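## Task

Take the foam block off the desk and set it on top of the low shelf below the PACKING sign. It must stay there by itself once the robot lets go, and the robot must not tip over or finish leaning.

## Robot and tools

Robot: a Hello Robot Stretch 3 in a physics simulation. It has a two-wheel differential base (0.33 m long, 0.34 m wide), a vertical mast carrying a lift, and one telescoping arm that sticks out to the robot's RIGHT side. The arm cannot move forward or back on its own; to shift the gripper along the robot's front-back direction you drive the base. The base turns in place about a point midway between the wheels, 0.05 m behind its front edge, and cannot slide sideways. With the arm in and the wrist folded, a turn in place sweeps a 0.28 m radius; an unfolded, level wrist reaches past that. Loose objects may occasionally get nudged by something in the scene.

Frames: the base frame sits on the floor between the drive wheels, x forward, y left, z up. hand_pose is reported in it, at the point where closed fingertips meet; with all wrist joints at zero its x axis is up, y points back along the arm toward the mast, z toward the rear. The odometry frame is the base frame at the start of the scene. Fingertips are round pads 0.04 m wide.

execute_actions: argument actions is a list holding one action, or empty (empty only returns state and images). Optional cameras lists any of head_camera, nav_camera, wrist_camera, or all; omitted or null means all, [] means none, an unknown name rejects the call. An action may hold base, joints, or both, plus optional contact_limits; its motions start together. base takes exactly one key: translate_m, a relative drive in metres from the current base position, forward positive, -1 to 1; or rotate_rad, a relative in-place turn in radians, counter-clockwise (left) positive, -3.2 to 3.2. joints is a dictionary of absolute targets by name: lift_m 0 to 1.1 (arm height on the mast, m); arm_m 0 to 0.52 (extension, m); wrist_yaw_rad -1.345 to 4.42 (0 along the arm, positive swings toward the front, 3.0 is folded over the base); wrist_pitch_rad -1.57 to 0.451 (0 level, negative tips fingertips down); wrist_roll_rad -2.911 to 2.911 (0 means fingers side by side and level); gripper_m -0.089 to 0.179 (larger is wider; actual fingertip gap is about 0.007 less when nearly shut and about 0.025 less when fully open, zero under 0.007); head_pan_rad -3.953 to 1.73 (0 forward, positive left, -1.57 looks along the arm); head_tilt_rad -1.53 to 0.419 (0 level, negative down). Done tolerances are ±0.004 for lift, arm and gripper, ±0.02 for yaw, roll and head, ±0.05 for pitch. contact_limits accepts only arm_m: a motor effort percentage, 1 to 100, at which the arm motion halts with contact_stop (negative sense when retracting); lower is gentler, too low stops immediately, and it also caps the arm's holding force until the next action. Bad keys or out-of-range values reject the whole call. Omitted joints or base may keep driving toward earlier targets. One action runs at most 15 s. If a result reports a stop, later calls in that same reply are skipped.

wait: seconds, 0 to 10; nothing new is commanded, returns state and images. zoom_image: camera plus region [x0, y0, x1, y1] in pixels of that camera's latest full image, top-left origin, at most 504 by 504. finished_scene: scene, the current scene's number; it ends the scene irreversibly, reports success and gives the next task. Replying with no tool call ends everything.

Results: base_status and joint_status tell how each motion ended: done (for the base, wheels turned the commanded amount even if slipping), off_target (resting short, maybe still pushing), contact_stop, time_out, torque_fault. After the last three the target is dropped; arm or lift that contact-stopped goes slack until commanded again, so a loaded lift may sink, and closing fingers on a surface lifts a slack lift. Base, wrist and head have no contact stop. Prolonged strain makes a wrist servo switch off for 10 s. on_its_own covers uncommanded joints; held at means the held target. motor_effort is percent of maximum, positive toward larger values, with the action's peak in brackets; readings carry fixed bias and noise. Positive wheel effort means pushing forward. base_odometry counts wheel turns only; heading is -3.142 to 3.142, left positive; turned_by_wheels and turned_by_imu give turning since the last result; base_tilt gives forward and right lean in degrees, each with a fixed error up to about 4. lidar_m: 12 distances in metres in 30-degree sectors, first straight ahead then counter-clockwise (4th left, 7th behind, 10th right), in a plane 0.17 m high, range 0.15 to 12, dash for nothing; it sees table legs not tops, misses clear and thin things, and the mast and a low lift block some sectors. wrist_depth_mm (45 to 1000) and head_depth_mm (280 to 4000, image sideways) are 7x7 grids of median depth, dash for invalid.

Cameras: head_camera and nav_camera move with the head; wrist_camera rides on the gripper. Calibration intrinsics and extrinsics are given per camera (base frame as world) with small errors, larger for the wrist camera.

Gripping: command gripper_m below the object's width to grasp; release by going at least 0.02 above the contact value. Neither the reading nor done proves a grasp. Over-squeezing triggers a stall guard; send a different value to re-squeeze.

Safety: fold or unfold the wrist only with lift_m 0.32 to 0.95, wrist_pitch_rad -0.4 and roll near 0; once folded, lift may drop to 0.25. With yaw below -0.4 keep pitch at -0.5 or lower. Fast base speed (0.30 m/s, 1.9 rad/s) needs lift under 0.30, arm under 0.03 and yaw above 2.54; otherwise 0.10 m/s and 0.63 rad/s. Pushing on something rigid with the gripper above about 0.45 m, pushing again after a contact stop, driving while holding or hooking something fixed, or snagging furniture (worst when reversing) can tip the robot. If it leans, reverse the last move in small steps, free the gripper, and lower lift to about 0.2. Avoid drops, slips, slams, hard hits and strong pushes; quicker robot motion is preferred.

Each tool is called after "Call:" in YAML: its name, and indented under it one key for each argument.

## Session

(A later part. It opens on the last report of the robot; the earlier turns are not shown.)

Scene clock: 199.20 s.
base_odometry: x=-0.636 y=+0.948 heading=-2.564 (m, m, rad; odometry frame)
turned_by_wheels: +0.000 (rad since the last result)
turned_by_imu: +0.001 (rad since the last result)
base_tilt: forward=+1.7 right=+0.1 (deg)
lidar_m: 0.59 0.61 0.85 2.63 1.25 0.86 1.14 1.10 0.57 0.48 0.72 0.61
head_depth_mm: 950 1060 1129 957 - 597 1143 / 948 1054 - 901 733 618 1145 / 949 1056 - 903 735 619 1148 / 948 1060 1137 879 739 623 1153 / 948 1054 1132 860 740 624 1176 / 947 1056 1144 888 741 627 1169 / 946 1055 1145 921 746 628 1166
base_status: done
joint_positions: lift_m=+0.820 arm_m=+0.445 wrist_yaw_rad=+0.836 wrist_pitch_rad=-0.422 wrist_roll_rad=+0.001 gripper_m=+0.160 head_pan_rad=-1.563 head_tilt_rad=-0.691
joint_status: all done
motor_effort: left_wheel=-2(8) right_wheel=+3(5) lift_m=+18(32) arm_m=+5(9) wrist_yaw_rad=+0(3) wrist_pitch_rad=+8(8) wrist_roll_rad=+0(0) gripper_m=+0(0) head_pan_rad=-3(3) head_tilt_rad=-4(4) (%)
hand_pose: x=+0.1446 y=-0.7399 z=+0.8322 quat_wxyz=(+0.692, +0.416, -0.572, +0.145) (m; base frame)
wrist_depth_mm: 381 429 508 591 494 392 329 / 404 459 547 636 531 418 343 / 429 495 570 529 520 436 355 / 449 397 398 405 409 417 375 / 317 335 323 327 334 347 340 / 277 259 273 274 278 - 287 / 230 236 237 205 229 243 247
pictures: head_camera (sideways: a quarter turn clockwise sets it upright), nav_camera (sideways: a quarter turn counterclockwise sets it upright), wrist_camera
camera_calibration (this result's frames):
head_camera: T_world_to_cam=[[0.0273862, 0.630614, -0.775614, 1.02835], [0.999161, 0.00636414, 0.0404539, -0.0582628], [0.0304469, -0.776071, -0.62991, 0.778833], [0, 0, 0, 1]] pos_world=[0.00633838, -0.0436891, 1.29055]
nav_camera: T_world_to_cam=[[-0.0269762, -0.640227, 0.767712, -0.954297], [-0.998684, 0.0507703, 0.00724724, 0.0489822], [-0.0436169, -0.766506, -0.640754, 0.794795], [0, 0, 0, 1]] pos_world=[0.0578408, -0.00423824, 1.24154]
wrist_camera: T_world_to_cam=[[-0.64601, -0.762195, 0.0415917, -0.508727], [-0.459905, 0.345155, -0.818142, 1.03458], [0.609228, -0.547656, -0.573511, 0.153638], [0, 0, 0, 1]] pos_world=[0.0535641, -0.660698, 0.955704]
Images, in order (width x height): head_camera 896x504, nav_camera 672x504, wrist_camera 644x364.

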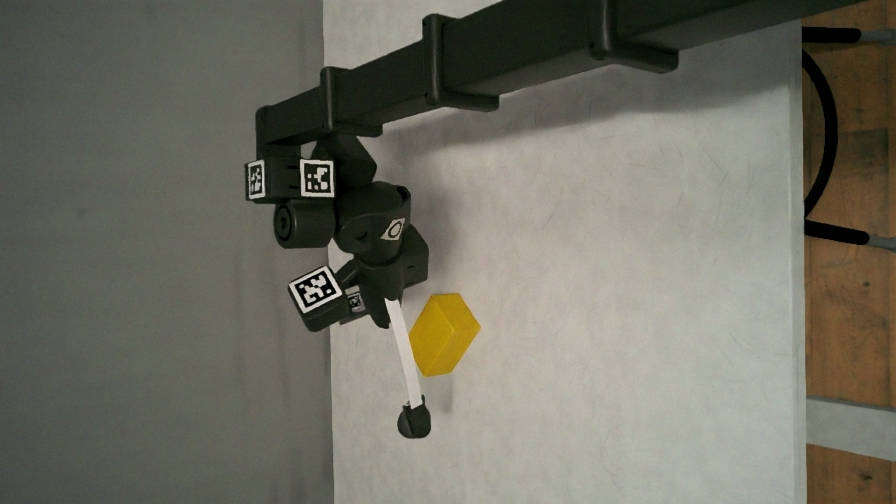

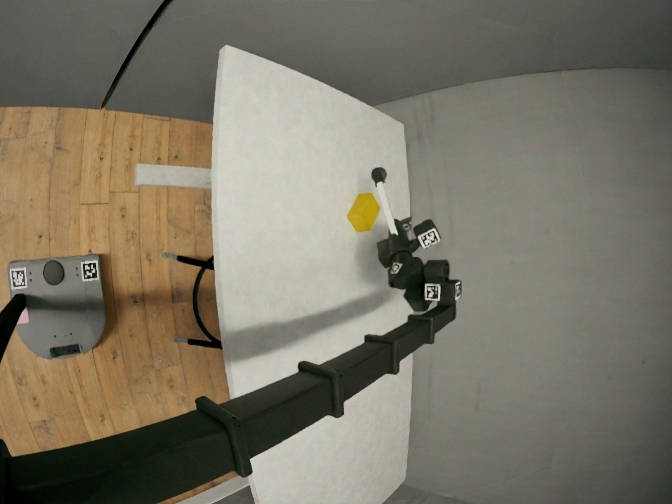

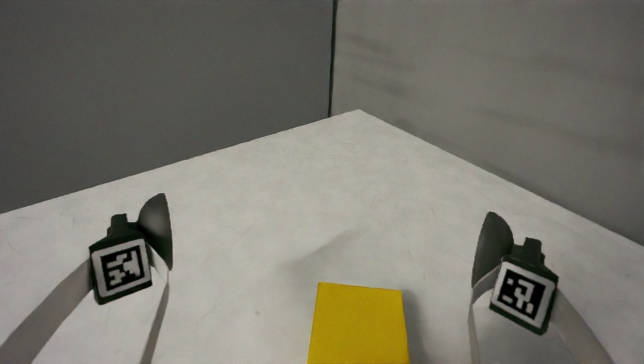

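Call:
execute_actions:
  actions:
    - {"base": {"translate_m": -0.026}, "joints": {"arm_m": 0.462, "lift_m": 0.78}}
  cameras: ["head_camera", "wrist_camera"]

Scene clock: 224.77 s.
base_odometry: x=-0.615 y=+0.962 heading=-2.564 (m, m, rad; odometry frame)
turned_by_wheels: +0.000 (rad since the last result)
turned_by_imu: +0.000 (rad since the last result)
base_tilt: forward=+1.7 right=+0.1 (deg)
lidar_m: 0.62 0.64 0.88 2.62 1.26 0.84 1.11 1.08 0.55 0.48 0.74 0.65
head_depth_mm: 951 1059 1132 926 - - 1124 / 948 1060 1153 - 715 619 1148 / 950 1055 1129 875 735 620 1148 / 949 1061 1151 853 738 621 1148 / 946 1059 1148 865 741 624 1173 / 947 1052 1139 885 744 625 1179 / 948 1053 1148 921 746 628 1160
base_status: done
joint_positions: lift_m=+0.780 arm_m=+0.462 wrist_yaw_rad=+0.836 wrist_pitch_rad=-0.422 wrist_roll_rad=+0.001 gripper_m=+0.160 head_pan_rad=-1.563 head_tilt_rad=-0.691
joint_status: all done
motor_effort: left_wheel=-2(7) right_wheel=+2(5) lift_m=+18(18) arm_m=+5(4) wrist_yaw_rad=+0(0) wrist_pitch_rad=+8(9) wrist_roll_rad=+0(0) gripper_m=+0(0) head_pan_rad=-3(2) head_tilt_rad=-4(4) (%)
hand_pose: x=+0.1446 y=-0.7569 z=+0.7922 quat_wxyz=(+0.692, +0.416, -0.572, +0.145) (m; base frame)
wrist_depth_mm: 397 455 532 598 475 380 317 / 424 485 573 645 503 401 331 / 451 484 429 435 447 411 345 / 323 328 333 337 339 347 347 / 265 277 271 272 279 289 282 / 231 215 226 177 232 - 237 / 191 196 191 153 200 201 204
pictures: head_camera (sideways: a quarter turn clockwise sets it upright), wrist_camera
camera_calibration (this result's frames):
head_camera: T_world_to_cam=[[0.0273862, 0.630613, -0.775614, 1.02835], [0.999161, 0.00636415, 0.0404539, -0.0582628], [0.0304469, -0.776071, -0.62991, 0.778833], [0, 0, 0, 1]] pos_world=[0.00633838, -0.0436891, 1.29055]
wrist_camera: T_world_to_cam=[[-0.646011, -0.762194, 0.0415919, -0.520023], [-0.459898, 0.345149, -0.818148, 1.00772], [0.609233, -0.54766, -0.573501, 0.121375], [0, 0, 0, 1]] pos_world=[0.0535641, -0.677701, 0.915705]
Images, in order (width x height): head_camera 896x504, wrist_camera 644x364.

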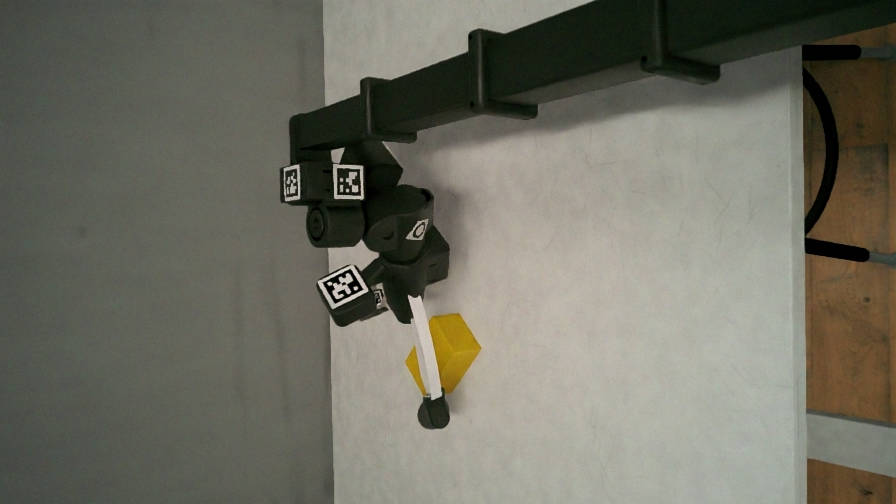

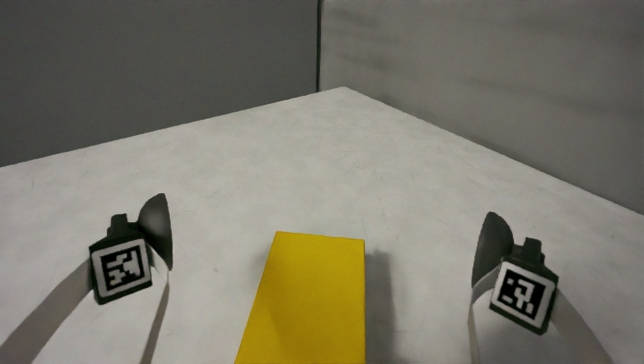

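Call:
execute_actions:
  actions:
    - {"joints": {"arm_m": 0.45, "lift_m": 0.742}}
  cameras: ["head_camera", "wrist_camera"]

Scene clock: 240.70 s.
base_odometry: x=-0.615 y=+0.962 heading=-2.564 (m, m, rad; odometry frame)
turned_by_wheels: +0.000 (rad since the last result)
turned_by_imu: +0.001 (rad since the last result)
base_tilt: forward=+1.7 right=+0.1 (deg)
lidar_m: 0.62 0.64 0.88 2.63 1.26 0.84 1.12 1.08 0.55 0.48 0.73 0.65
head_depth_mm: 948 1059 1135 898 749 - - / 946 1056 1152 - 718 619 1145 / 948 1055 1149 850 735 620 1147 / 947 1057 1151 852 739 622 1150 / 949 1056 1135 866 741 624 1174 / 948 1055 1144 890 744 627 1173 / 950 1054 1145 920 746 627 1158
base_status: not commanded
joint_positions: lift_m=+0.742 arm_m=+0.450 wrist_yaw_rad=+0.836 wrist_pitch_rad=-0.422 wrist_roll_rad=+0.001 gripper_m=+0.160 head_pan_rad=-1.563 head_tilt_rad=-0.691
joint_status: all done
motor_effort: left_wheel=-1(2) right_wheel=+3(3) lift_m=+18(21) arm_m=-5(8) wrist_yaw_rad=+0(0) wrist_pitch_rad=+8(8) wrist_roll_rad=+0(0) gripper_m=+0(1) head_pan_rad=-3(2) head_tilt_rad=-4(4) (%)
hand_pose: x=+0.1446 y=-0.7456 z=+0.7543 quat_wxyz=(+0.692, +0.416, -0.572, +0.145) (m; base frame)
wrist_depth_mm: 397 450 531 610 488 390 325 / 424 482 539 508 478 409 339 / 335 338 346 350 358 364 348 / 259 265 266 268 275 279 284 / 212 224 216 157 216 233 228 / 185 174 177 132 181 - 191 / 154 157 154 129 157 162 165
pictures: head_camera (sideways: a quarter turn clockwise sets it upright), wrist_camera
camera_calibration (this result's frames):
head_camera: T_world_to_cam=[[0.0273862, 0.630613, -0.775614, 1.02835], [0.999161, 0.00636415, 0.0404539, -0.0582628], [0.0304469, -0.776071, -0.62991, 0.778833], [0, 0, 0, 1]] pos_world=[0.00633838, -0.0436891, 1.29055]
wrist_camera: T_world_to_cam=[[-0.646011, -0.762194, 0.0415918, -0.509847], [-0.459898, 0.345149, -0.818148, 0.972751], [0.609232, -0.54766, -0.573501, 0.105765], [0, 0, 0, 1]] pos_world=[0.0535641, -0.666423, 0.877716]
Images, in order (width x height): head_camera 896x504, wrist_camera 644x364.

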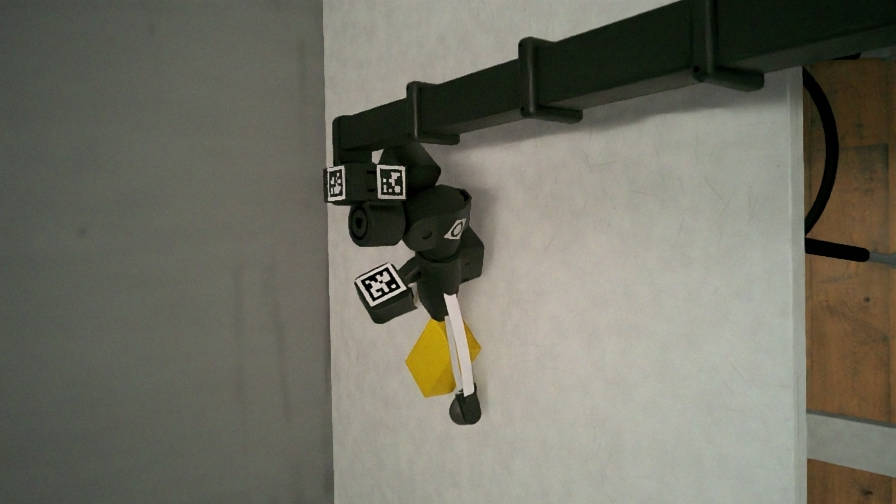

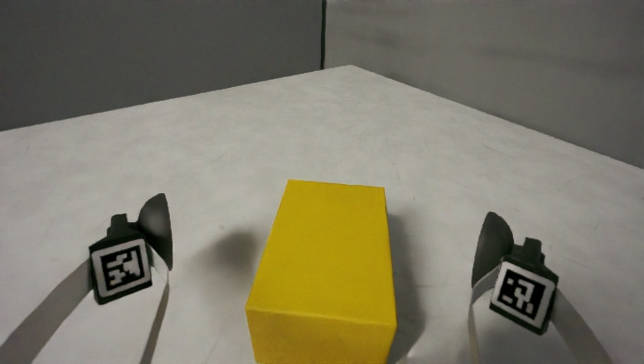

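Call:
execute_actions:
  actions:
    - {"joints": {"lift_m": 0.733}}
  cameras: []

Call:
execute_actions:
  actions:
    - {"joints": {"gripper_m": 0.02}}
  cameras: ["head_camera", "wrist_camera"]

Scene clock: 254.90 s.
base_odometry: x=-0.615 y=+0.962 heading=-2.564 (m, m, rad; odometry frame)
turned_by_wheels: +0.000 (rad since the last result)
turned_by_imu: +0.001 (rad since the last result)
base_tilt: forward=+1.8 right=+0.1 (deg)
lidar_m: 0.62 0.64 0.88 2.63 1.26 0.84 1.12 1.08 0.55 0.48 0.74 0.65
head_depth_mm: 953 1059 1130 896 750 - - / 947 1057 1134 928 716 618 1143 / 947 1055 1149 851 736 621 1148 / 949 1058 1131 828 737 622 1149 / 949 1058 1133 867 740 623 1178 / 951 1057 1141 889 743 627 1175 / 946 1056 1148 919 748 627 1163
base_status: not commanded
joint_positions: lift_m=+0.733 arm_m=+0.450 wrist_yaw_rad=+0.836 wrist_pitch_rad=-0.422 wrist_roll_rad=+0.001 gripper_m=+0.160 head_pan_rad=-1.563 head_tilt_rad=-0.691
joint_status: all done
motor_effort: left_wheel=-1(2) right_wheel=+3(2) lift_m=+19(18) arm_m=-5(6) wrist_yaw_rad=+0(0) wrist_pitch_rad=+8(8) wrist_roll_rad=+0(0) gripper_m=+1(0) head_pan_rad=-3(2) head_tilt_rad=-4(4) (%)
hand_pose: x=+0.1446 y=-0.7456 z=+0.7452 quat_wxyz=(+0.692, +0.416, -0.572, +0.145) (m; base frame)
wrist_depth_mm: 400 455 533 601 490 390 324 / 426 477 521 473 476 412 337 / 315 320 327 331 338 348 341 / 246 248 253 178 260 264 267 / 201 211 204 145 204 219 214 / 175 164 167 121 171 - 180 / 145 148 145 129 148 153 155
pictures: none
No camera images: the call's "cameras" was empty. Leave "cameras" out to get every camera's image.

Scene clock: 256.80 s.
base_odometry: x=-0.615 y=+0.962 heading=-2.564 (m, m, rad; odometry frame)
turned_by_wheels: +0.000 (rad since the last result)
turned_by_imu: +0.000 (rad since the last result)
base_tilt: forward=+1.7 right=+0.1 (deg)
lidar_m: 0.62 0.64 0.88 2.63 1.26 0.84 1.12 1.08 0.56 0.48 0.73 0.65
head_depth_mm: 949 1056 1131 894 750 - - / 950 1058 1136 926 715 619 1148 / 950 1060 1151 847 737 619 1148 / 949 1057 1130 839 740 622 1151 / 947 1056 1134 857 742 624 1173 / 949 1058 1138 888 745 626 1180 / 945 1054 1146 921 746 629 1161
base_status: not commanded
joint_positions: lift_m=+0.733 arm_m=+0.450 wrist_yaw_rad=+0.834 wrist_pitch_rad=-0.407 wrist_roll_rad=+0.001 gripper_m=+0.021 head_pan_rad=-1.563 head_tilt_rad=-0.692
joint_status: all done
motor_effort: left_wheel=-4(3) right_wheel=+5(6) lift_m=+19(18) arm_m=-5(6) wrist_yaw_rad=+1(2) wrist_pitch_rad=+3(8) wrist_roll_rad=+0(1) gripper_m=-16(89) head_pan_rad=-3(3) head_tilt_rad=-4(4) (%)
hand_pose: x=+0.1457 y=-0.7471 z=+0.7486 quat_wxyz=(+0.691, +0.411, -0.575, +0.149) (m; base frame)
wrist_depth_mm: 402 454 529 610 491 390 325 / 422 480 542 504 487 408 338 / 325 333 341 348 357 361 347 / 253 258 263 184 269 273 276 / 208 209 181 149 217 219 221 / 174 175 166 125 131 183 184 / 151 152 146 128 152 157 158
pictures: head_camera (sideways: a quarter turn clockwise sets it upright), wrist_camera
camera_calibration (this result's frames):
head_camera: T_world_to_cam=[[0.0273859, 0.630645, -0.775588, 1.02831], [0.999161, 0.00636261, 0.0404538, -0.0582628], [0.0304468, -0.776045, -0.629942, 0.778875], [0, 0, 0, 1]] pos_world=[0.00633838, -0.0436886, 1.29055]
wrist_camera: T_world_to_cam=[[-0.647744, -0.760712, 0.0417597, -0.508756], [-0.450197, 0.33797, -0.826498, 0.968585], [0.614614, -0.55416, -0.561389, 0.0862972], [0, 0, 0, 1]] pos_world=[0.0534703, -0.666547, 0.870225]
Images, in order (width x height): head_camera 896x504, wrist_camera 644x364.

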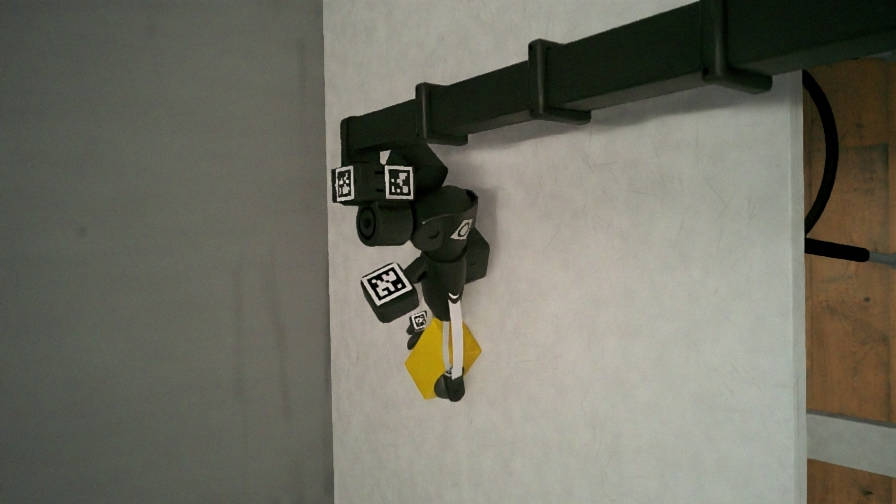

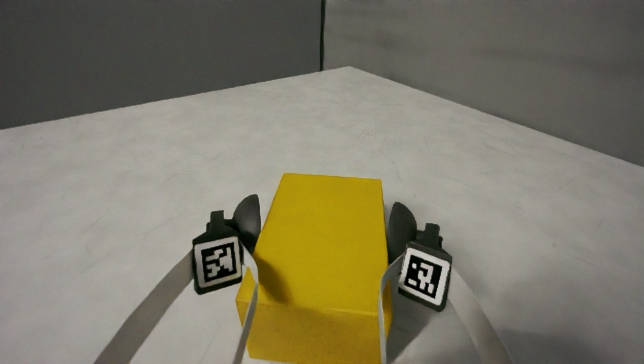

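Call:
execute_actions:
  actions:
    - {"joints": {"lift_m": 0.8}}
  cameras: ["wrist_camera"]

Call:
execute_actions:
  actions:
    - {"joints": {"arm_m": 0.0, "head_pan_rad": -3.0, "head_tilt_rad": -0.2}}

Scene clock: 261.40 s.
base_odometry: x=-0.615 y=+0.962 heading=-2.564 (m, m, rad; odometry frame)
turned_by_wheels: +0.000 (rad since the last result)
turned_by_imu: +0.001 (rad since the last result)
base_tilt: forward=+1.7 right=+0.1 (deg)
lidar_m: 0.62 0.64 0.88 2.62 1.26 0.84 1.11 1.08 0.56 0.48 0.73 0.65
head_depth_mm: 947 1059 1131 927 - - 1142 / 948 1056 1153 874 715 620 1140 / 948 1057 - 901 737 620 1146 / 949 1057 1152 879 739 623 1153 / 947 1059 1150 856 742 625 1173 / 950 1059 1144 886 744 625 1173 / 950 1056 1146 919 745 629 1157
base_status: not commanded
joint_positions: lift_m=+0.800 arm_m=+0.450 wrist_yaw_rad=+0.834 wrist_pitch_rad=-0.417 wrist_roll_rad=+0.001 gripper_m=+0.021 head_pan_rad=-1.563 head_tilt_rad=-0.692
joint_status: all done
motor_effort: left_wheel=-2(3) right_wheel=+3(5) lift_m=+36(38) arm_m=-5(5) wrist_yaw_rad=+1(2) wrist_pitch_rad=+7(7) wrist_roll_rad=+0(0) gripper_m=-14(16) head_pan_rad=-3(3) head_tilt_rad=-4(4) (%)
hand_pose: x=+0.1448 y=-0.7462 z=+0.8123 quat_wxyz=(+0.692, +0.414, -0.573, +0.146) (m; base frame)
wrist_depth_mm: 396 454 532 604 486 388 323 / 420 488 570 655 519 411 340 / 452 504 479 488 493 428 352 / 356 359 369 180 376 383 364 / 294 296 222 148 305 309 311 / 246 248 185 125 127 259 260 / 215 217 208 128 215 222 225
pictures: wrist_camera
camera_calibration (this result's frames):
wrist_camera: T_world_to_cam=[[-0.647422, -0.761004, 0.0414431, -0.511384], [-0.456443, 0.343623, -0.820721, 1.021], [0.610331, -0.55027, -0.569824, 0.133522], [0, 0, 0, 1]] pos_world=[0.0534521, -0.666529, 0.935231]
Images, in order (width x height): wrist_camera 644x364.

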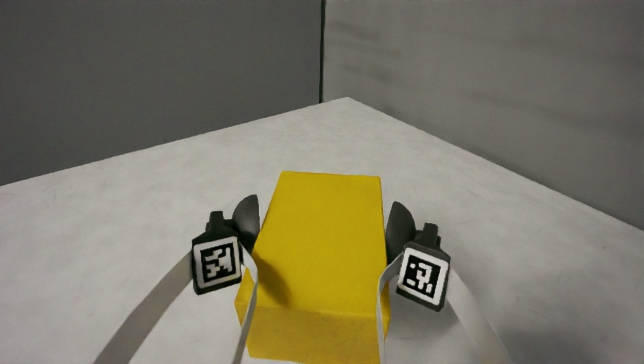

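Scene clock: 265.90 s.
base_odometry: x=-0.615 y=+0.962 heading=-2.564 (m, m, rad; odometry frame)
turned_by_wheels: +0.000 (rad since the last result)
turned_by_imu: +0.001 (rad since the last result)
base_tilt: forward=+1.8 right=+0.1 (deg)
lidar_m: 0.62 0.64 0.88 2.62 1.26 0.84 1.12 1.08 0.55 0.48 0.73 0.65
head_depth_mm: 964 992 1025 1063 1102 1143 1190 / 975 1005 1041 1076 1119 1161 1207 / 986 1020 1058 1092 1134 1184 1230 / 1000 1037 1074 1113 1156 1201 1250 / 1017 1051 1091 1130 1174 1217 1274 / 1030 1067 1106 1150 1190 1076 1269 / 1045 1087 1122 1169 1213 1084 814
base_status: not commanded
joint_positions: lift_m=+0.800 arm_m=+0.000 wrist_yaw_rad=+0.834 wrist_pitch_rad=-0.418 wrist_roll_rad=+0.001 gripper_m=+0.021 head_pan_rad=-2.993 head_tilt_rad=-0.211
joint_status: all done
motor_effort: left_wheel=-2(1) right_wheel=+3(3) lift_m=+35(36) arm_m=-5(6) wrist_yaw_rad=+1(1) wrist_pitch_rad=+7(7) wrist_roll_rad=+0(1) gripper_m=-16(16) head_pan_rad=-3(30) head_tilt_rad=+5(30) (%)
hand_pose: x=+0.1448 y=-0.2961 z=+0.8122 quat_wxyz=(+0.692, +0.415, -0.573, +0.146) (m; base frame)
wrist_depth_mm: 409 459 536 641 804 808 651 / 438 484 569 689 801 752 680 / 463 524 478 486 496 506 516 / 480 570 404 180 381 389 395 / 513 634 412 148 307 313 315 / 564 647 446 125 128 261 264 / 606 772 898 128 217 225 226
pictures: head_camera (sideways: a quarter turn clockwise sets it upright), nav_camera (sideways: a quarter turn counterclockwise sets it upright), wrist_camera
camera_calibration (this result's frames):
head_camera: T_world_to_cam=[[0.20344, -0.00209196, -0.979085, 1.29273], [0.165356, -0.98556, 0.0364645, -0.0480074], [-0.965023, -0.169316, -0.200157, 0.225678], [0, 0, 0, 1]] pos_world=[-0.0372701, -0.00639884, 1.31261]
nav_camera: T_world_to_cam=[[-0.215435, -0.0000446217, 0.976518, -1.22554], [-0.0933205, 0.995424, -0.0205424, 0.0796427], [-0.972049, -0.0955547, -0.214453, 0.245734], [0, 0, 0, 1]] pos_world=[-0.0177274, -0.0558519, 1.2511]
wrist_camera: T_world_to_cam=[[-0.647225, -0.761173, 0.041424, -0.168963], [-0.456885, 0.343843, -0.820383, 0.866083], [0.610209, -0.549898, -0.570313, 0.381634], [0, 0, 0, 1]] pos_world=[0.0534675, -0.216547, 0.935169]
Images, in order (width x height): head_camera 896x504, nav_camera 672x504, wrist_camera 644x364.

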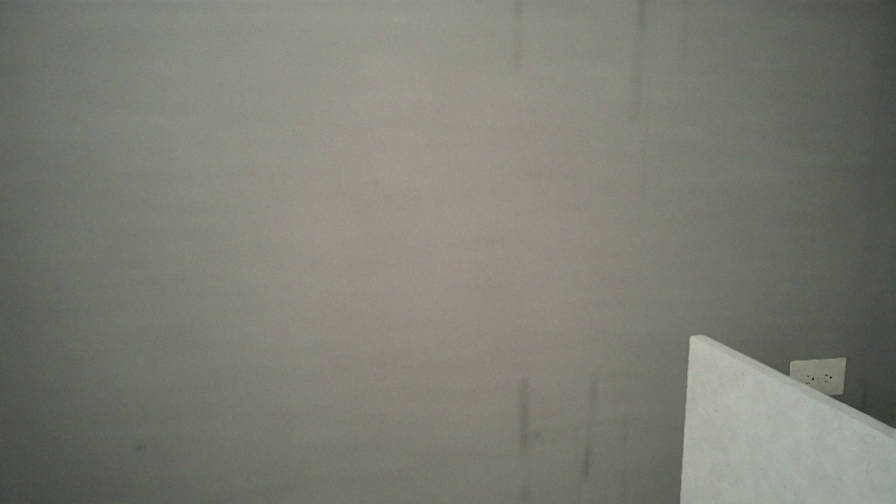

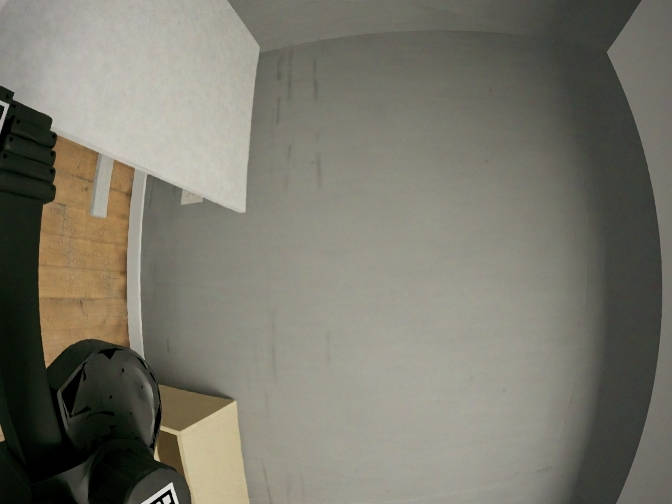

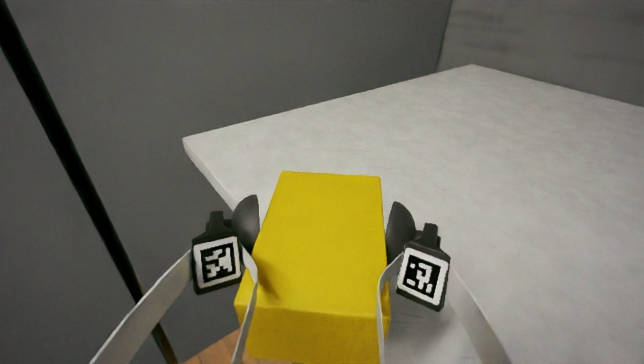

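Call:
execute_actions:
  actions:
    - {"base": {"rotate_rad": 1.6}, "joints": {"wrist_yaw_rad": 2.75, "wrist_pitch_rad": -0.4, "lift_m": 0.45, "head_pan_rad": -0.4, "head_tilt_rad": -0.3}}

Scene clock: 298.70 s.
base_odometry: x=-0.615 y=+0.962 heading=-0.965 (m, m, rad; odometry frame)
turned_by_wheels: +1.600 (rad since the last result)
turned_by_imu: +1.565 (rad since the last result)
base_tilt: forward=+1.8 right=+0.0 (deg)
lidar_m: 2.63 1.23 0.83 1.11 1.10 0.55 0.48 0.74 0.64 0.62 0.64 0.90
head_depth_mm: 832 865 897 941 975 997 1042 / 963 1001 1043 1085 1137 1191 1251 / 1132 1190 1249 1316 1387 1472 1516 / 1386 1473 1564 1666 1783 1851 1610 / 2426 2528 2650 2791 2833 2067 1624 / 2336 2436 2552 2673 2737 2092 1617 / 2308 2359 2467 2570 2646 2092 1630
base_status: done
joint_positions: lift_m=+0.450 arm_m=+0.000 wrist_yaw_rad=+2.747 wrist_pitch_rad=-0.419 wrist_roll_rad=+0.001 gripper_m=+0.021 head_pan_rad=-0.407 head_tilt_rad=-0.296
joint_status: all done
motor_effort: left_wheel=-3(9) right_wheel=+4(8) lift_m=+18(34) arm_m=-5(5) wrist_yaw_rad=+3(5) wrist_pitch_rad=+7(8) wrist_roll_rad=+0(0) gripper_m=-15(16) head_pan_rad=+3(28) head_tilt_rad=-2(11) (%)
hand_pose: x=+0.0649 y=+0.0618 z=+0.4630 quat_wxyz=(+0.280, +0.707, +0.009, +0.649) (m; base frame)
wrist_depth_mm: 895 952 - - - - - / - - - - - - - / - - - - - - - / - 978 - 181 - - - / 774 800 469 148 831 849 841 / 669 - 391 125 127 710 712 / 581 - 576 128 589 609 603
pictures: head_camera (sideways: a quarter turn clockwise sets it upright), nav_camera (sideways: a quarter turn counterclockwise sets it upright), wrist_camera
camera_calibration (this result's frames):
head_camera: T_world_to_cam=[[-0.247384, 0.14169, -0.958501, 1.26857], [0.382262, 0.923279, 0.0378236, -0.0510958], [0.890324, -0.357042, -0.282568, 0.321624], [0, 0, 0, 1]] pos_world=[0.0470078, -0.0177356, 1.30874]
nav_camera: T_world_to_cam=[[0.258461, -0.146098, 0.95491, -1.2002], [-0.447183, -0.894303, -0.0157882, 0.0756098], [0.856286, -0.422939, -0.296475, 0.341336], [0, 0, 0, 1]] pos_world=[0.0517346, 0.0366362, 1.24847]
wrist_camera: T_world_to_cam=[[0.934186, -0.354374, 0.0414137, -0.0615562], [-0.170832, -0.546178, -0.820065, 0.456311], [0.313229, 0.759018, -0.57077, 0.366664], [0, 0, 0, 1]] pos_world=[0.0206078, -0.0508919, 0.586035]
Images, in order (width x height): head_camera 896x504, nav_camera 672x504, wrist_camera 644x364.

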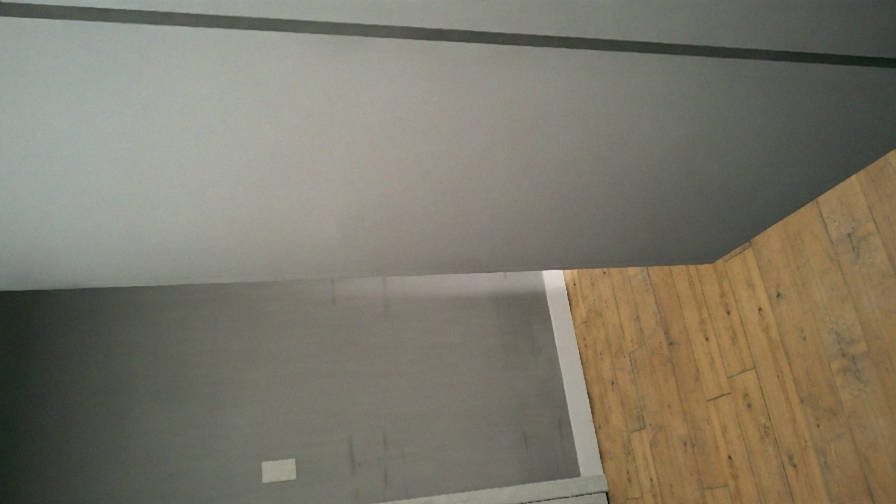

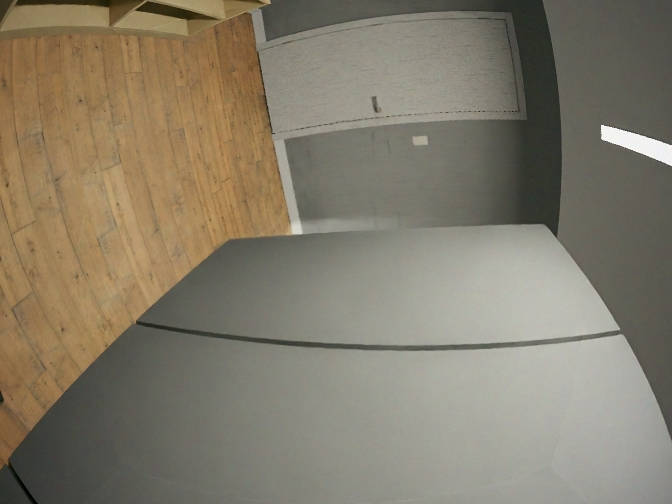

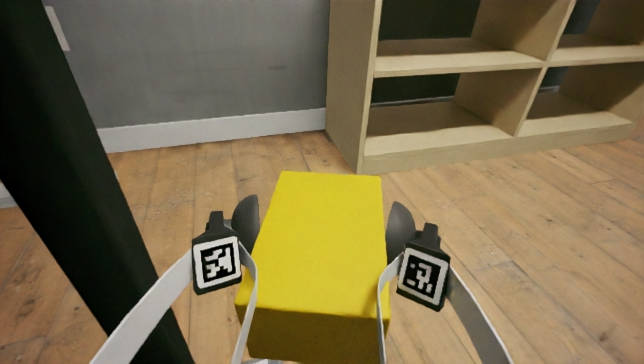

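Call:
execute_actions:
  actions:
    - {"base": {"translate_m": 0.16}, "joints": {"lift_m": 0.285, "head_pan_rad": -0.6, "head_tilt_rad": -0.3}}
  cameras: ["wrist_camera"]

Call:
execute_actions:
  actions:
    - {"base": {"translate_m": 1.0}}
  cameras: ["nav_camera"]

Call:
execute_actions:
  actions:
    - {"base": {"translate_m": 0.98}, "joints": {"head_pan_rad": -1.5, "head_tilt_rad": -0.2}}

Scene clock: 313.80 s.
base_odometry: x=-0.523 y=+0.830 heading=-0.965 (m, m, rad; odometry frame)
turned_by_wheels: +0.000 (rad since the last result)
turned_by_imu: +0.002 (rad since the last result)
base_tilt: forward=+1.7 right=+0.1 (deg)
lidar_m: 2.47 1.10 0.77 1.07 1.17 0.70 0.64 0.86 0.64 0.62 0.65 0.90
head_depth_mm: 681 708 735 766 800 834 874 / 757 788 824 867 910 955 1006 / 852 894 939 985 1042 1104 1175 / 972 1024 1086 1154 1222 1314 1410 / 1134 1202 1287 1384 1498 1627 1592 / 1357 1461 2463 2591 2685 2094 1625 / 2211 2298 2397 2501 2574 2093 1634
base_status: done
joint_positions: lift_m=+0.285 arm_m=+0.000 wrist_yaw_rad=+2.748 wrist_pitch_rad=-0.419 wrist_roll_rad=+0.001 gripper_m=+0.021 head_pan_rad=-0.593 head_tilt_rad=-0.297
joint_status: all done
motor_effort: left_wheel=-2(11) right_wheel=+3(9) lift_m=+18(18) arm_m=-5(5) wrist_yaw_rad=+3(3) wrist_pitch_rad=+7(7) wrist_roll_rad=+0(0) gripper_m=-16(15) head_pan_rad=-3(13) head_tilt_rad=-1(1) (%)
hand_pose: x=+0.0648 y=+0.0618 z=+0.2979 quat_wxyz=(+0.280, +0.707, +0.009, +0.649) (m; base frame)
wrist_depth_mm: 900 947 - - - 973 - / - - - - - - - / - 934 944 908 937 971 - / - 710 723 181 747 766 768 / 548 583 362 148 594 604 608 / 483 - 125 126 128 500 509 / - - 130 128 417 433 440
pictures: wrist_camera
camera_calibration (this result's frames):
wrist_camera: T_world_to_cam=[[0.934358, -0.353922, 0.0414058, -0.0546505], [-0.170651, -0.546446, -0.819923, 0.320912], [0.312815, 0.759036, -0.570974, 0.272572], [0, 0, 0, 1]] pos_world=[0.0205627, -0.0508727, 0.421018]
Images, in order (width x height): wrist_camera 644x364.

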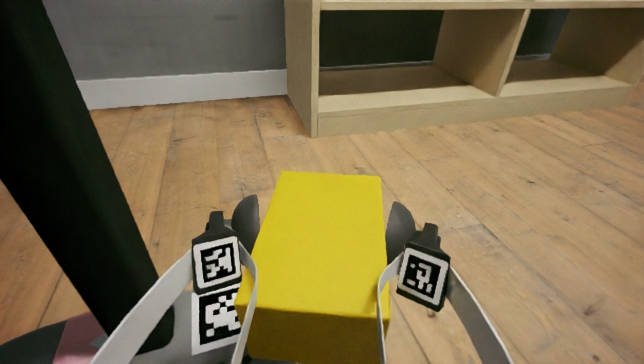

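Scene clock: 318.90 s.
base_odometry: x=+0.046 y=+0.009 heading=-0.965 (m, m, rad; odometry frame)
turned_by_wheels: +0.000 (rad since the last result)
turned_by_imu: +0.009 (rad since the last result)
base_tilt: forward=+1.7 right=+0.0 (deg)
lidar_m: 1.47 1.48 0.80 0.70 1.02 1.03 1.66 0.89 0.67 0.65 0.68 1.54
head_depth_mm: 1884 1979 2104 2214 2325 1889 932 / 1758 1846 1950 2062 2183 2042 1601 / 1656 1727 1812 1930 2019 2040 1603 / 1559 1621 1703 1799 1879 1942 1616 / 1467 1533 1594 1675 1754 1841 1622 / 1383 1446 1506 1567 1645 1723 1616 / 1317 1368 1426 1484 1542 1607 1624
base_status: done
joint_positions: lift_m=+0.285 arm_m=+0.000 wrist_yaw_rad=+2.748 wrist_pitch_rad=-0.419 wrist_roll_rad=+0.001 gripper_m=+0.021 head_pan_rad=-0.593 head_tilt_rad=-0.297
joint_status: not commanded
motor_effort: left_wheel=-2(8) right_wheel=+4(10) lift_m=+18(18) arm_m=-5(5) wrist_yaw_rad=+2(3) wrist_pitch_rad=+7(7) wrist_roll_rad=+0(0) gripper_m=-15(15) head_pan_rad=-4(3) head_tilt_rad=-1(1) (%)
hand_pose: x=+0.0648 y=+0.0618 z=+0.2979 quat_wxyz=(+0.280, +0.707, +0.009, +0.649) (m; base frame)
wrist_depth_mm: 895 790 985 - - - - / - 899 - - - - - / - 746 802 845 898 965 - / - 706 718 180 745 762 761 / 553 586 357 148 592 607 619 / 487 - 125 125 127 508 521 / - - 131 128 421 437 441
pictures: nav_camera (sideways: a quarter turn counterclockwise sets it upright)
camera_calibration (this result's frames):
nav_camera: T_world_to_cam=[[0.227725, -0.191851, 0.954638, -1.19966], [-0.604816, -0.79621, -0.0157361, 0.0765035], [0.763111, -0.573797, -0.297352, 0.343045], [0, 0, 0, 1]] pos_world=[0.0576801, 0.0275957, 1.24845]
Images, in order (width x height): nav_camera 672x504.

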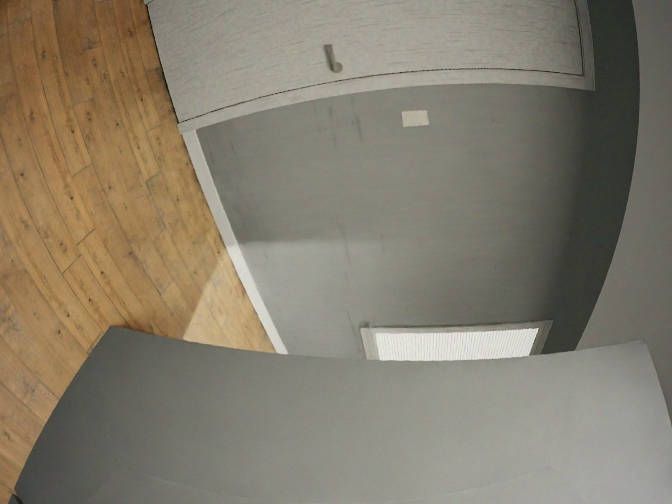

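Scene clock: 323.93 s.
base_odometry: x=+0.604 y=-0.797 heading=-0.965 (m, m, rad; odometry frame)
turned_by_wheels: +0.000 (rad since the last result)
turned_by_imu: +0.009 (rad since the last result)
base_tilt: forward=+1.7 right=+0.1 (deg)
lidar_m: 0.51 0.53 0.75 1.04 0.81 1.28 2.33 0.94 0.82 1.77 0.71 0.51
head_depth_mm: 3302 3419 3497 3579 3360 2313 1759 / 3260 3423 3570 3705 3449 2320 1756 / 3242 3453 3595 3740 3127 2336 1775 / 3213 3434 3595 3733 3105 2360 1777 / 2381 2352 2338 2323 2343 2160 1785 / 1566 1587 1599 1602 1603 1593 1584 / 1220 1216 1222 1216 1210 1210 1207
base_status: done
joint_positions: lift_m=+0.285 arm_m=+0.000 wrist_yaw_rad=+2.748 wrist_pitch_rad=-0.419 wrist_roll_rad=+0.001 gripper_m=+0.021 head_pan_rad=-1.493 head_tilt_rad=-0.211
joint_status: all done
motor_effort: left_wheel=-2(8) right_wheel=+3(10) lift_m=+18(19) arm_m=-5(5) wrist_yaw_rad=+3(3) wrist_pitch_rad=+7(7) wrist_roll_rad=+0(0) gripper_m=-16(15) head_pan_rad=-3(30) head_tilt_rad=+5(15) (%)
hand_pose: x=+0.0648 y=+0.0618 z=+0.2979 quat_wxyz=(+0.280, +0.707, +0.009, +0.649) (m; base frame)
wrist_depth_mm: 840 885 974 - 837 553 418 / - 954 - - 825 564 431 / - 936 925 943 853 590 439 / - 705 735 181 730 612 448 / 551 575 360 148 594 578 460 / 482 - 125 125 127 508 469 / - - 130 128 423 434 439
pictures: head_camera (sideways: a quarter turn clockwise sets it upright), nav_camera (sideways: a quarter turn counterclockwise sets it upright), wrist_camera
camera_calibration (this result's frames):
head_camera: T_world_to_cam=[[0.0165041, 0.202685, -0.979105, 1.2939], [0.994796, 0.0951359, 0.0364628, -0.0530648], [0.100539, -0.974612, -0.20006, 0.219053], [0, 0, 0, 1]] pos_world=[0.00941074, -0.0437133, 1.31262]
nav_camera: T_world_to_cam=[[-0.0152225, -0.214801, 0.976539, -1.22679], [-0.999534, -0.0225808, -0.0205478, 0.0851777], [0.0264648, -0.976397, -0.214357, 0.239518], [0, 0, 0, 1]] pos_world=[0.0601243, -0.0277286, 1.2511]
wrist_camera: T_world_to_cam=[[0.934449, -0.35368, 0.0414049, -0.054613], [-0.170519, -0.54651, -0.819909, 0.320896], [0.312614, 0.759103, -0.570995, 0.272584], [0, 0, 0, 1]] pos_world=[0.0205385, -0.050862, 0.421011]
Images, in order (width x height): head_camera 896x504, nav_camera 672x504, wrist_camera 644x364.

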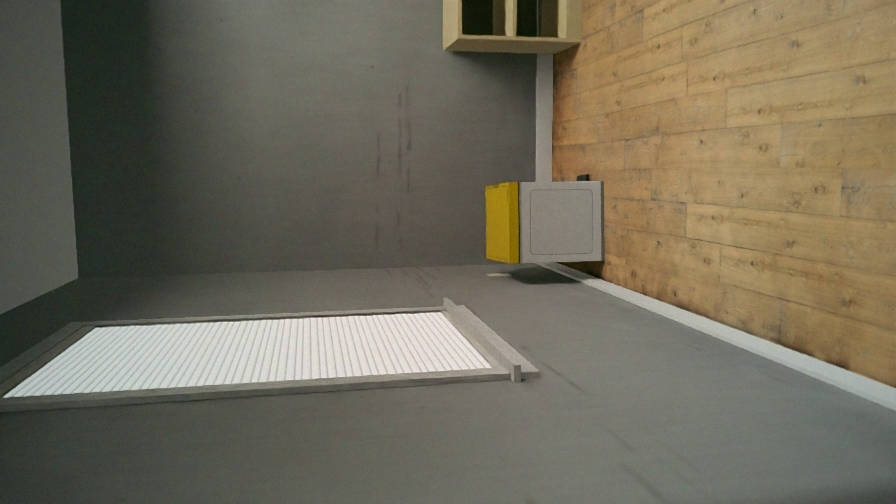

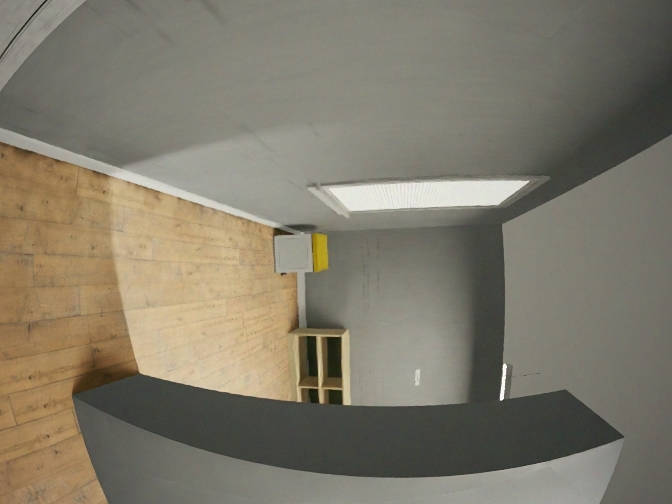

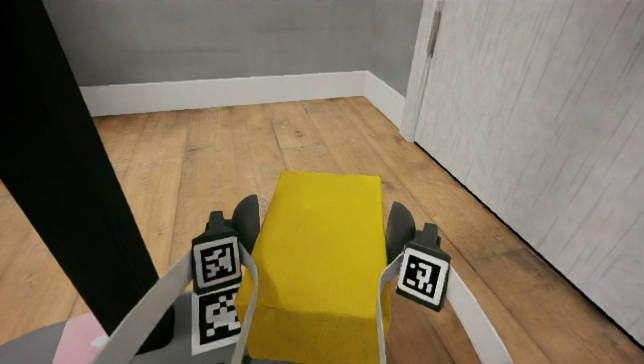

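Call:
zoom_image:
  camera: "nav_camera"
  region: [280, 310, 480, 420]

Region (280, 310, 480, 420) of nav_camera's 672x504 image, scaled by 2.520, with more detail than that image has; it fills the top 277 rows of this view, and the rest is white.

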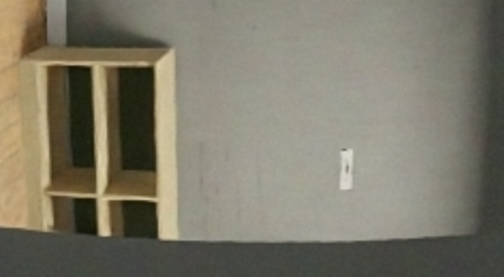

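Call:
execute_actions:
  actions:
    - {"base": {"rotate_rad": -1.6}, "joints": {"head_pan_rad": -0.3, "head_tilt_rad": -0.2}}
  cameras: ["nav_camera"]

Call:
execute_actions:
  actions:
    - {"base": {"translate_m": 1.0}}
  cameras: ["head_camera", "nav_camera"]

Scene clock: 347.10 s.
base_odometry: x=+0.604 y=-0.797 heading=-2.565 (m, m, rad; odometry frame)
turned_by_wheels: -1.600 (rad since the last result)
turned_by_imu: -1.561 (rad since the last result)
base_tilt: forward=+1.7 right=+0.1 (deg)
lidar_m: 1.84 0.72 0.51 0.51 0.53 0.74 1.04 0.81 1.28 2.43 0.95 0.82
head_depth_mm: 689 711 735 763 789 819 851 / 822 849 875 903 930 961 993 / 1015 1058 1099 1139 1192 1237 1296 / 2980 3607 3715 3824 3493 2358 1776 / 3202 3519 3633 3744 3518 2370 1789 / 3168 3445 3595 3630 3513 2386 1792 / 3150 3338 3430 3485 2962 2384 1806
base_status: done
joint_positions: lift_m=+0.285 arm_m=+0.000 wrist_yaw_rad=+2.748 wrist_pitch_rad=-0.419 wrist_roll_rad=+0.001 gripper_m=+0.021 head_pan_rad=-0.307 head_tilt_rad=-0.211
joint_status: all done
motor_effort: left_wheel=+4(14) right_wheel=-4(11) lift_m=+19(19) arm_m=-5(6) wrist_yaw_rad=+3(2) wrist_pitch_rad=+7(7) wrist_roll_rad=+0(0) gripper_m=-15(15) head_pan_rad=+2(29) head_tilt_rad=+5(5) (%)
hand_pose: x=+0.0648 y=+0.0618 z=+0.2979 quat_wxyz=(+0.280, +0.707, +0.009, +0.649) (m; base frame)
wrist_depth_mm: 432 449 491 530 595 650 710 / - 498 530 589 658 730 817 / - 530 578 648 724 811 891 / - 581 647 180 734 757 766 / 551 579 357 148 599 603 621 / 483 - 126 125 127 504 507 / - - 130 128 422 439 442
pictures: nav_camera (sideways: a quarter turn counterclockwise sets it upright)
camera_calibration (this result's frames):
nav_camera: T_world_to_cam=[[0.192848, -0.094547, 0.976663, -1.22822], [-0.354155, -0.93496, -0.0205799, 0.0812826], [0.915087, -0.341921, -0.213789, 0.233358], [0, 0, 0, 1]] pos_world=[0.0521041, 0.0396612, 1.25112]
Images, in order (width x height): nav_camera 672x504.

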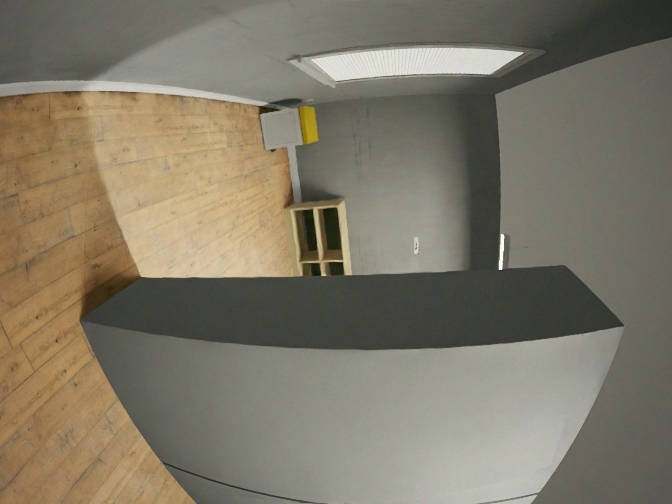

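Scene clock: 352.20 s.
base_odometry: x=-0.234 y=-1.343 heading=-2.565 (m, m, rad; odometry frame)
turned_by_wheels: +0.000 (rad since the last result)
turned_by_imu: +0.009 (rad since the last result)
base_tilt: forward=+1.7 right=+0.1 (deg)
lidar_m: 1.68 0.68 0.51 0.49 0.52 0.73 1.86 1.72 0.48 0.47 0.49 2.40
head_depth_mm: 2805 2874 2969 3089 2926 2325 1757 / 2721 2801 2911 2980 2832 2329 1765 / 2618 2702 2801 2880 2867 2345 1772 / 2558 2650 2735 2809 2770 2362 1779 / 2456 2564 2656 2744 2830 2365 1781 / 2429 2495 2565 2648 2734 2372 1798 / 2354 2448 2495 2599 2603 2028 1793
base_status: done
joint_positions: lift_m=+0.285 arm_m=+0.000 wrist_yaw_rad=+2.748 wrist_pitch_rad=-0.419 wrist_roll_rad=+0.001 gripper_m=+0.021 head_pan_rad=-0.307 head_tilt_rad=-0.210
joint_status: not commanded
motor_effort: left_wheel=+4(13) right_wheel=-4(8) lift_m=+18(18) arm_m=-5(5) wrist_yaw_rad=+3(3) wrist_pitch_rad=+8(7) wrist_roll_rad=+0(0) gripper_m=-16(15) head_pan_rad=+3(3) head_tilt_rad=+4(5) (%)
hand_pose: x=+0.0648 y=+0.0618 z=+0.2979 quat_wxyz=(+0.280, +0.707, +0.009, +0.649) (m; base frame)
wrist_depth_mm: 422 442 476 509 557 602 666 / - 482 520 567 617 682 752 / - 520 570 619 696 756 850 / - 574 627 181 705 770 759 / 537 579 361 148 603 600 609 / 484 - 126 126 127 505 513 / - - 130 128 420 435 438
pictures: head_camera (sideways: a quarter turn clockwise sets it upright), nav_camera (sideways: a quarter turn counterclockwise sets it upright)
camera_calibration (this result's frames):
head_camera: T_world_to_cam=[[-0.180734, 0.0910607, -0.979308, 1.29536], [0.285101, 0.957804, 0.036445, -0.0487125], [0.941304, -0.272615, -0.199069, 0.212634], [0, 0, 0, 1]] pos_world=[0.0478506, -0.0133324, 1.31266]
nav_camera: T_world_to_cam=[[0.192447, -0.0944202, 0.976754, -1.22834], [-0.354147, -0.934963, -0.0206036, 0.0813134], [0.915174, -0.34195, -0.21337, 0.232812], [0, 0, 0, 1]] pos_world=[0.0521249, 0.0396546, 1.25114]
Images, in order (width x height): head_camera 896x504, nav_camera 672x504.

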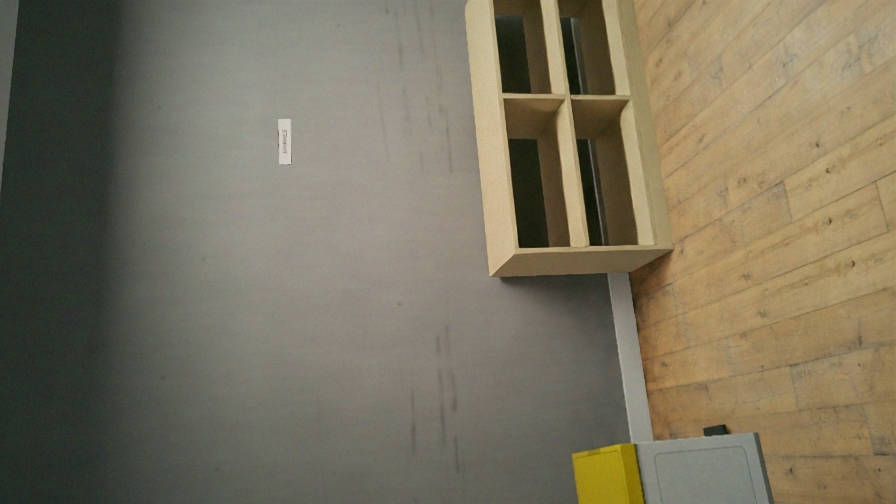

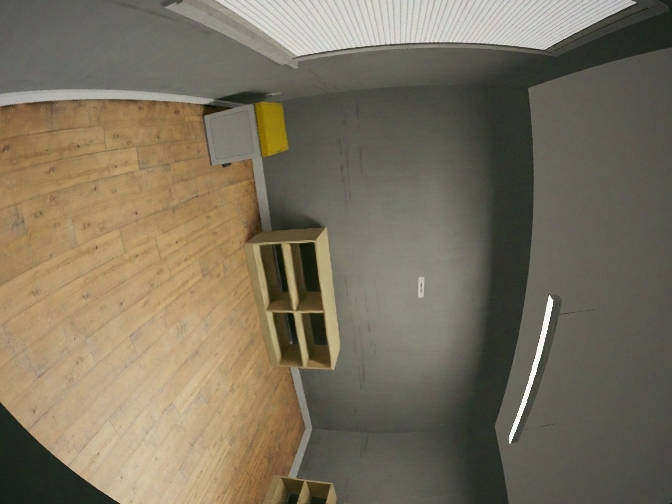

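Call:
zoom_image:
  camera: "head_camera"
  region: [240, 100, 330, 180]

Call:
zoom_image:
  camera: "nav_camera"
  region: [240, 380, 480, 504]

Region (240, 100, 330, 180) of head_camera's 896x504 image, scaled by 5.600, with more detail than that image has.

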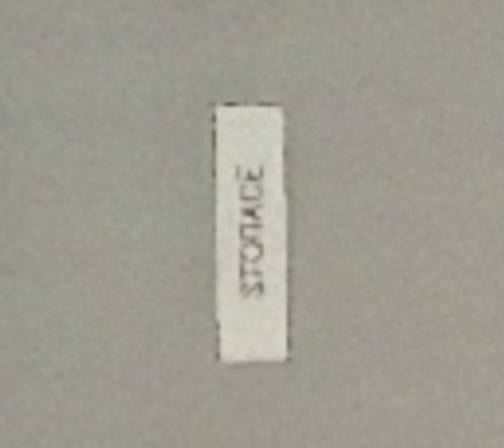

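Region (240, 380, 480, 504) of nav_camera's 672x504 image, scaled by 2.100, with more detail than that image has; it fills the top 260 rows of this view, and the rest is white.

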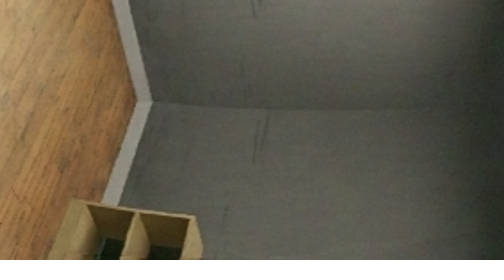

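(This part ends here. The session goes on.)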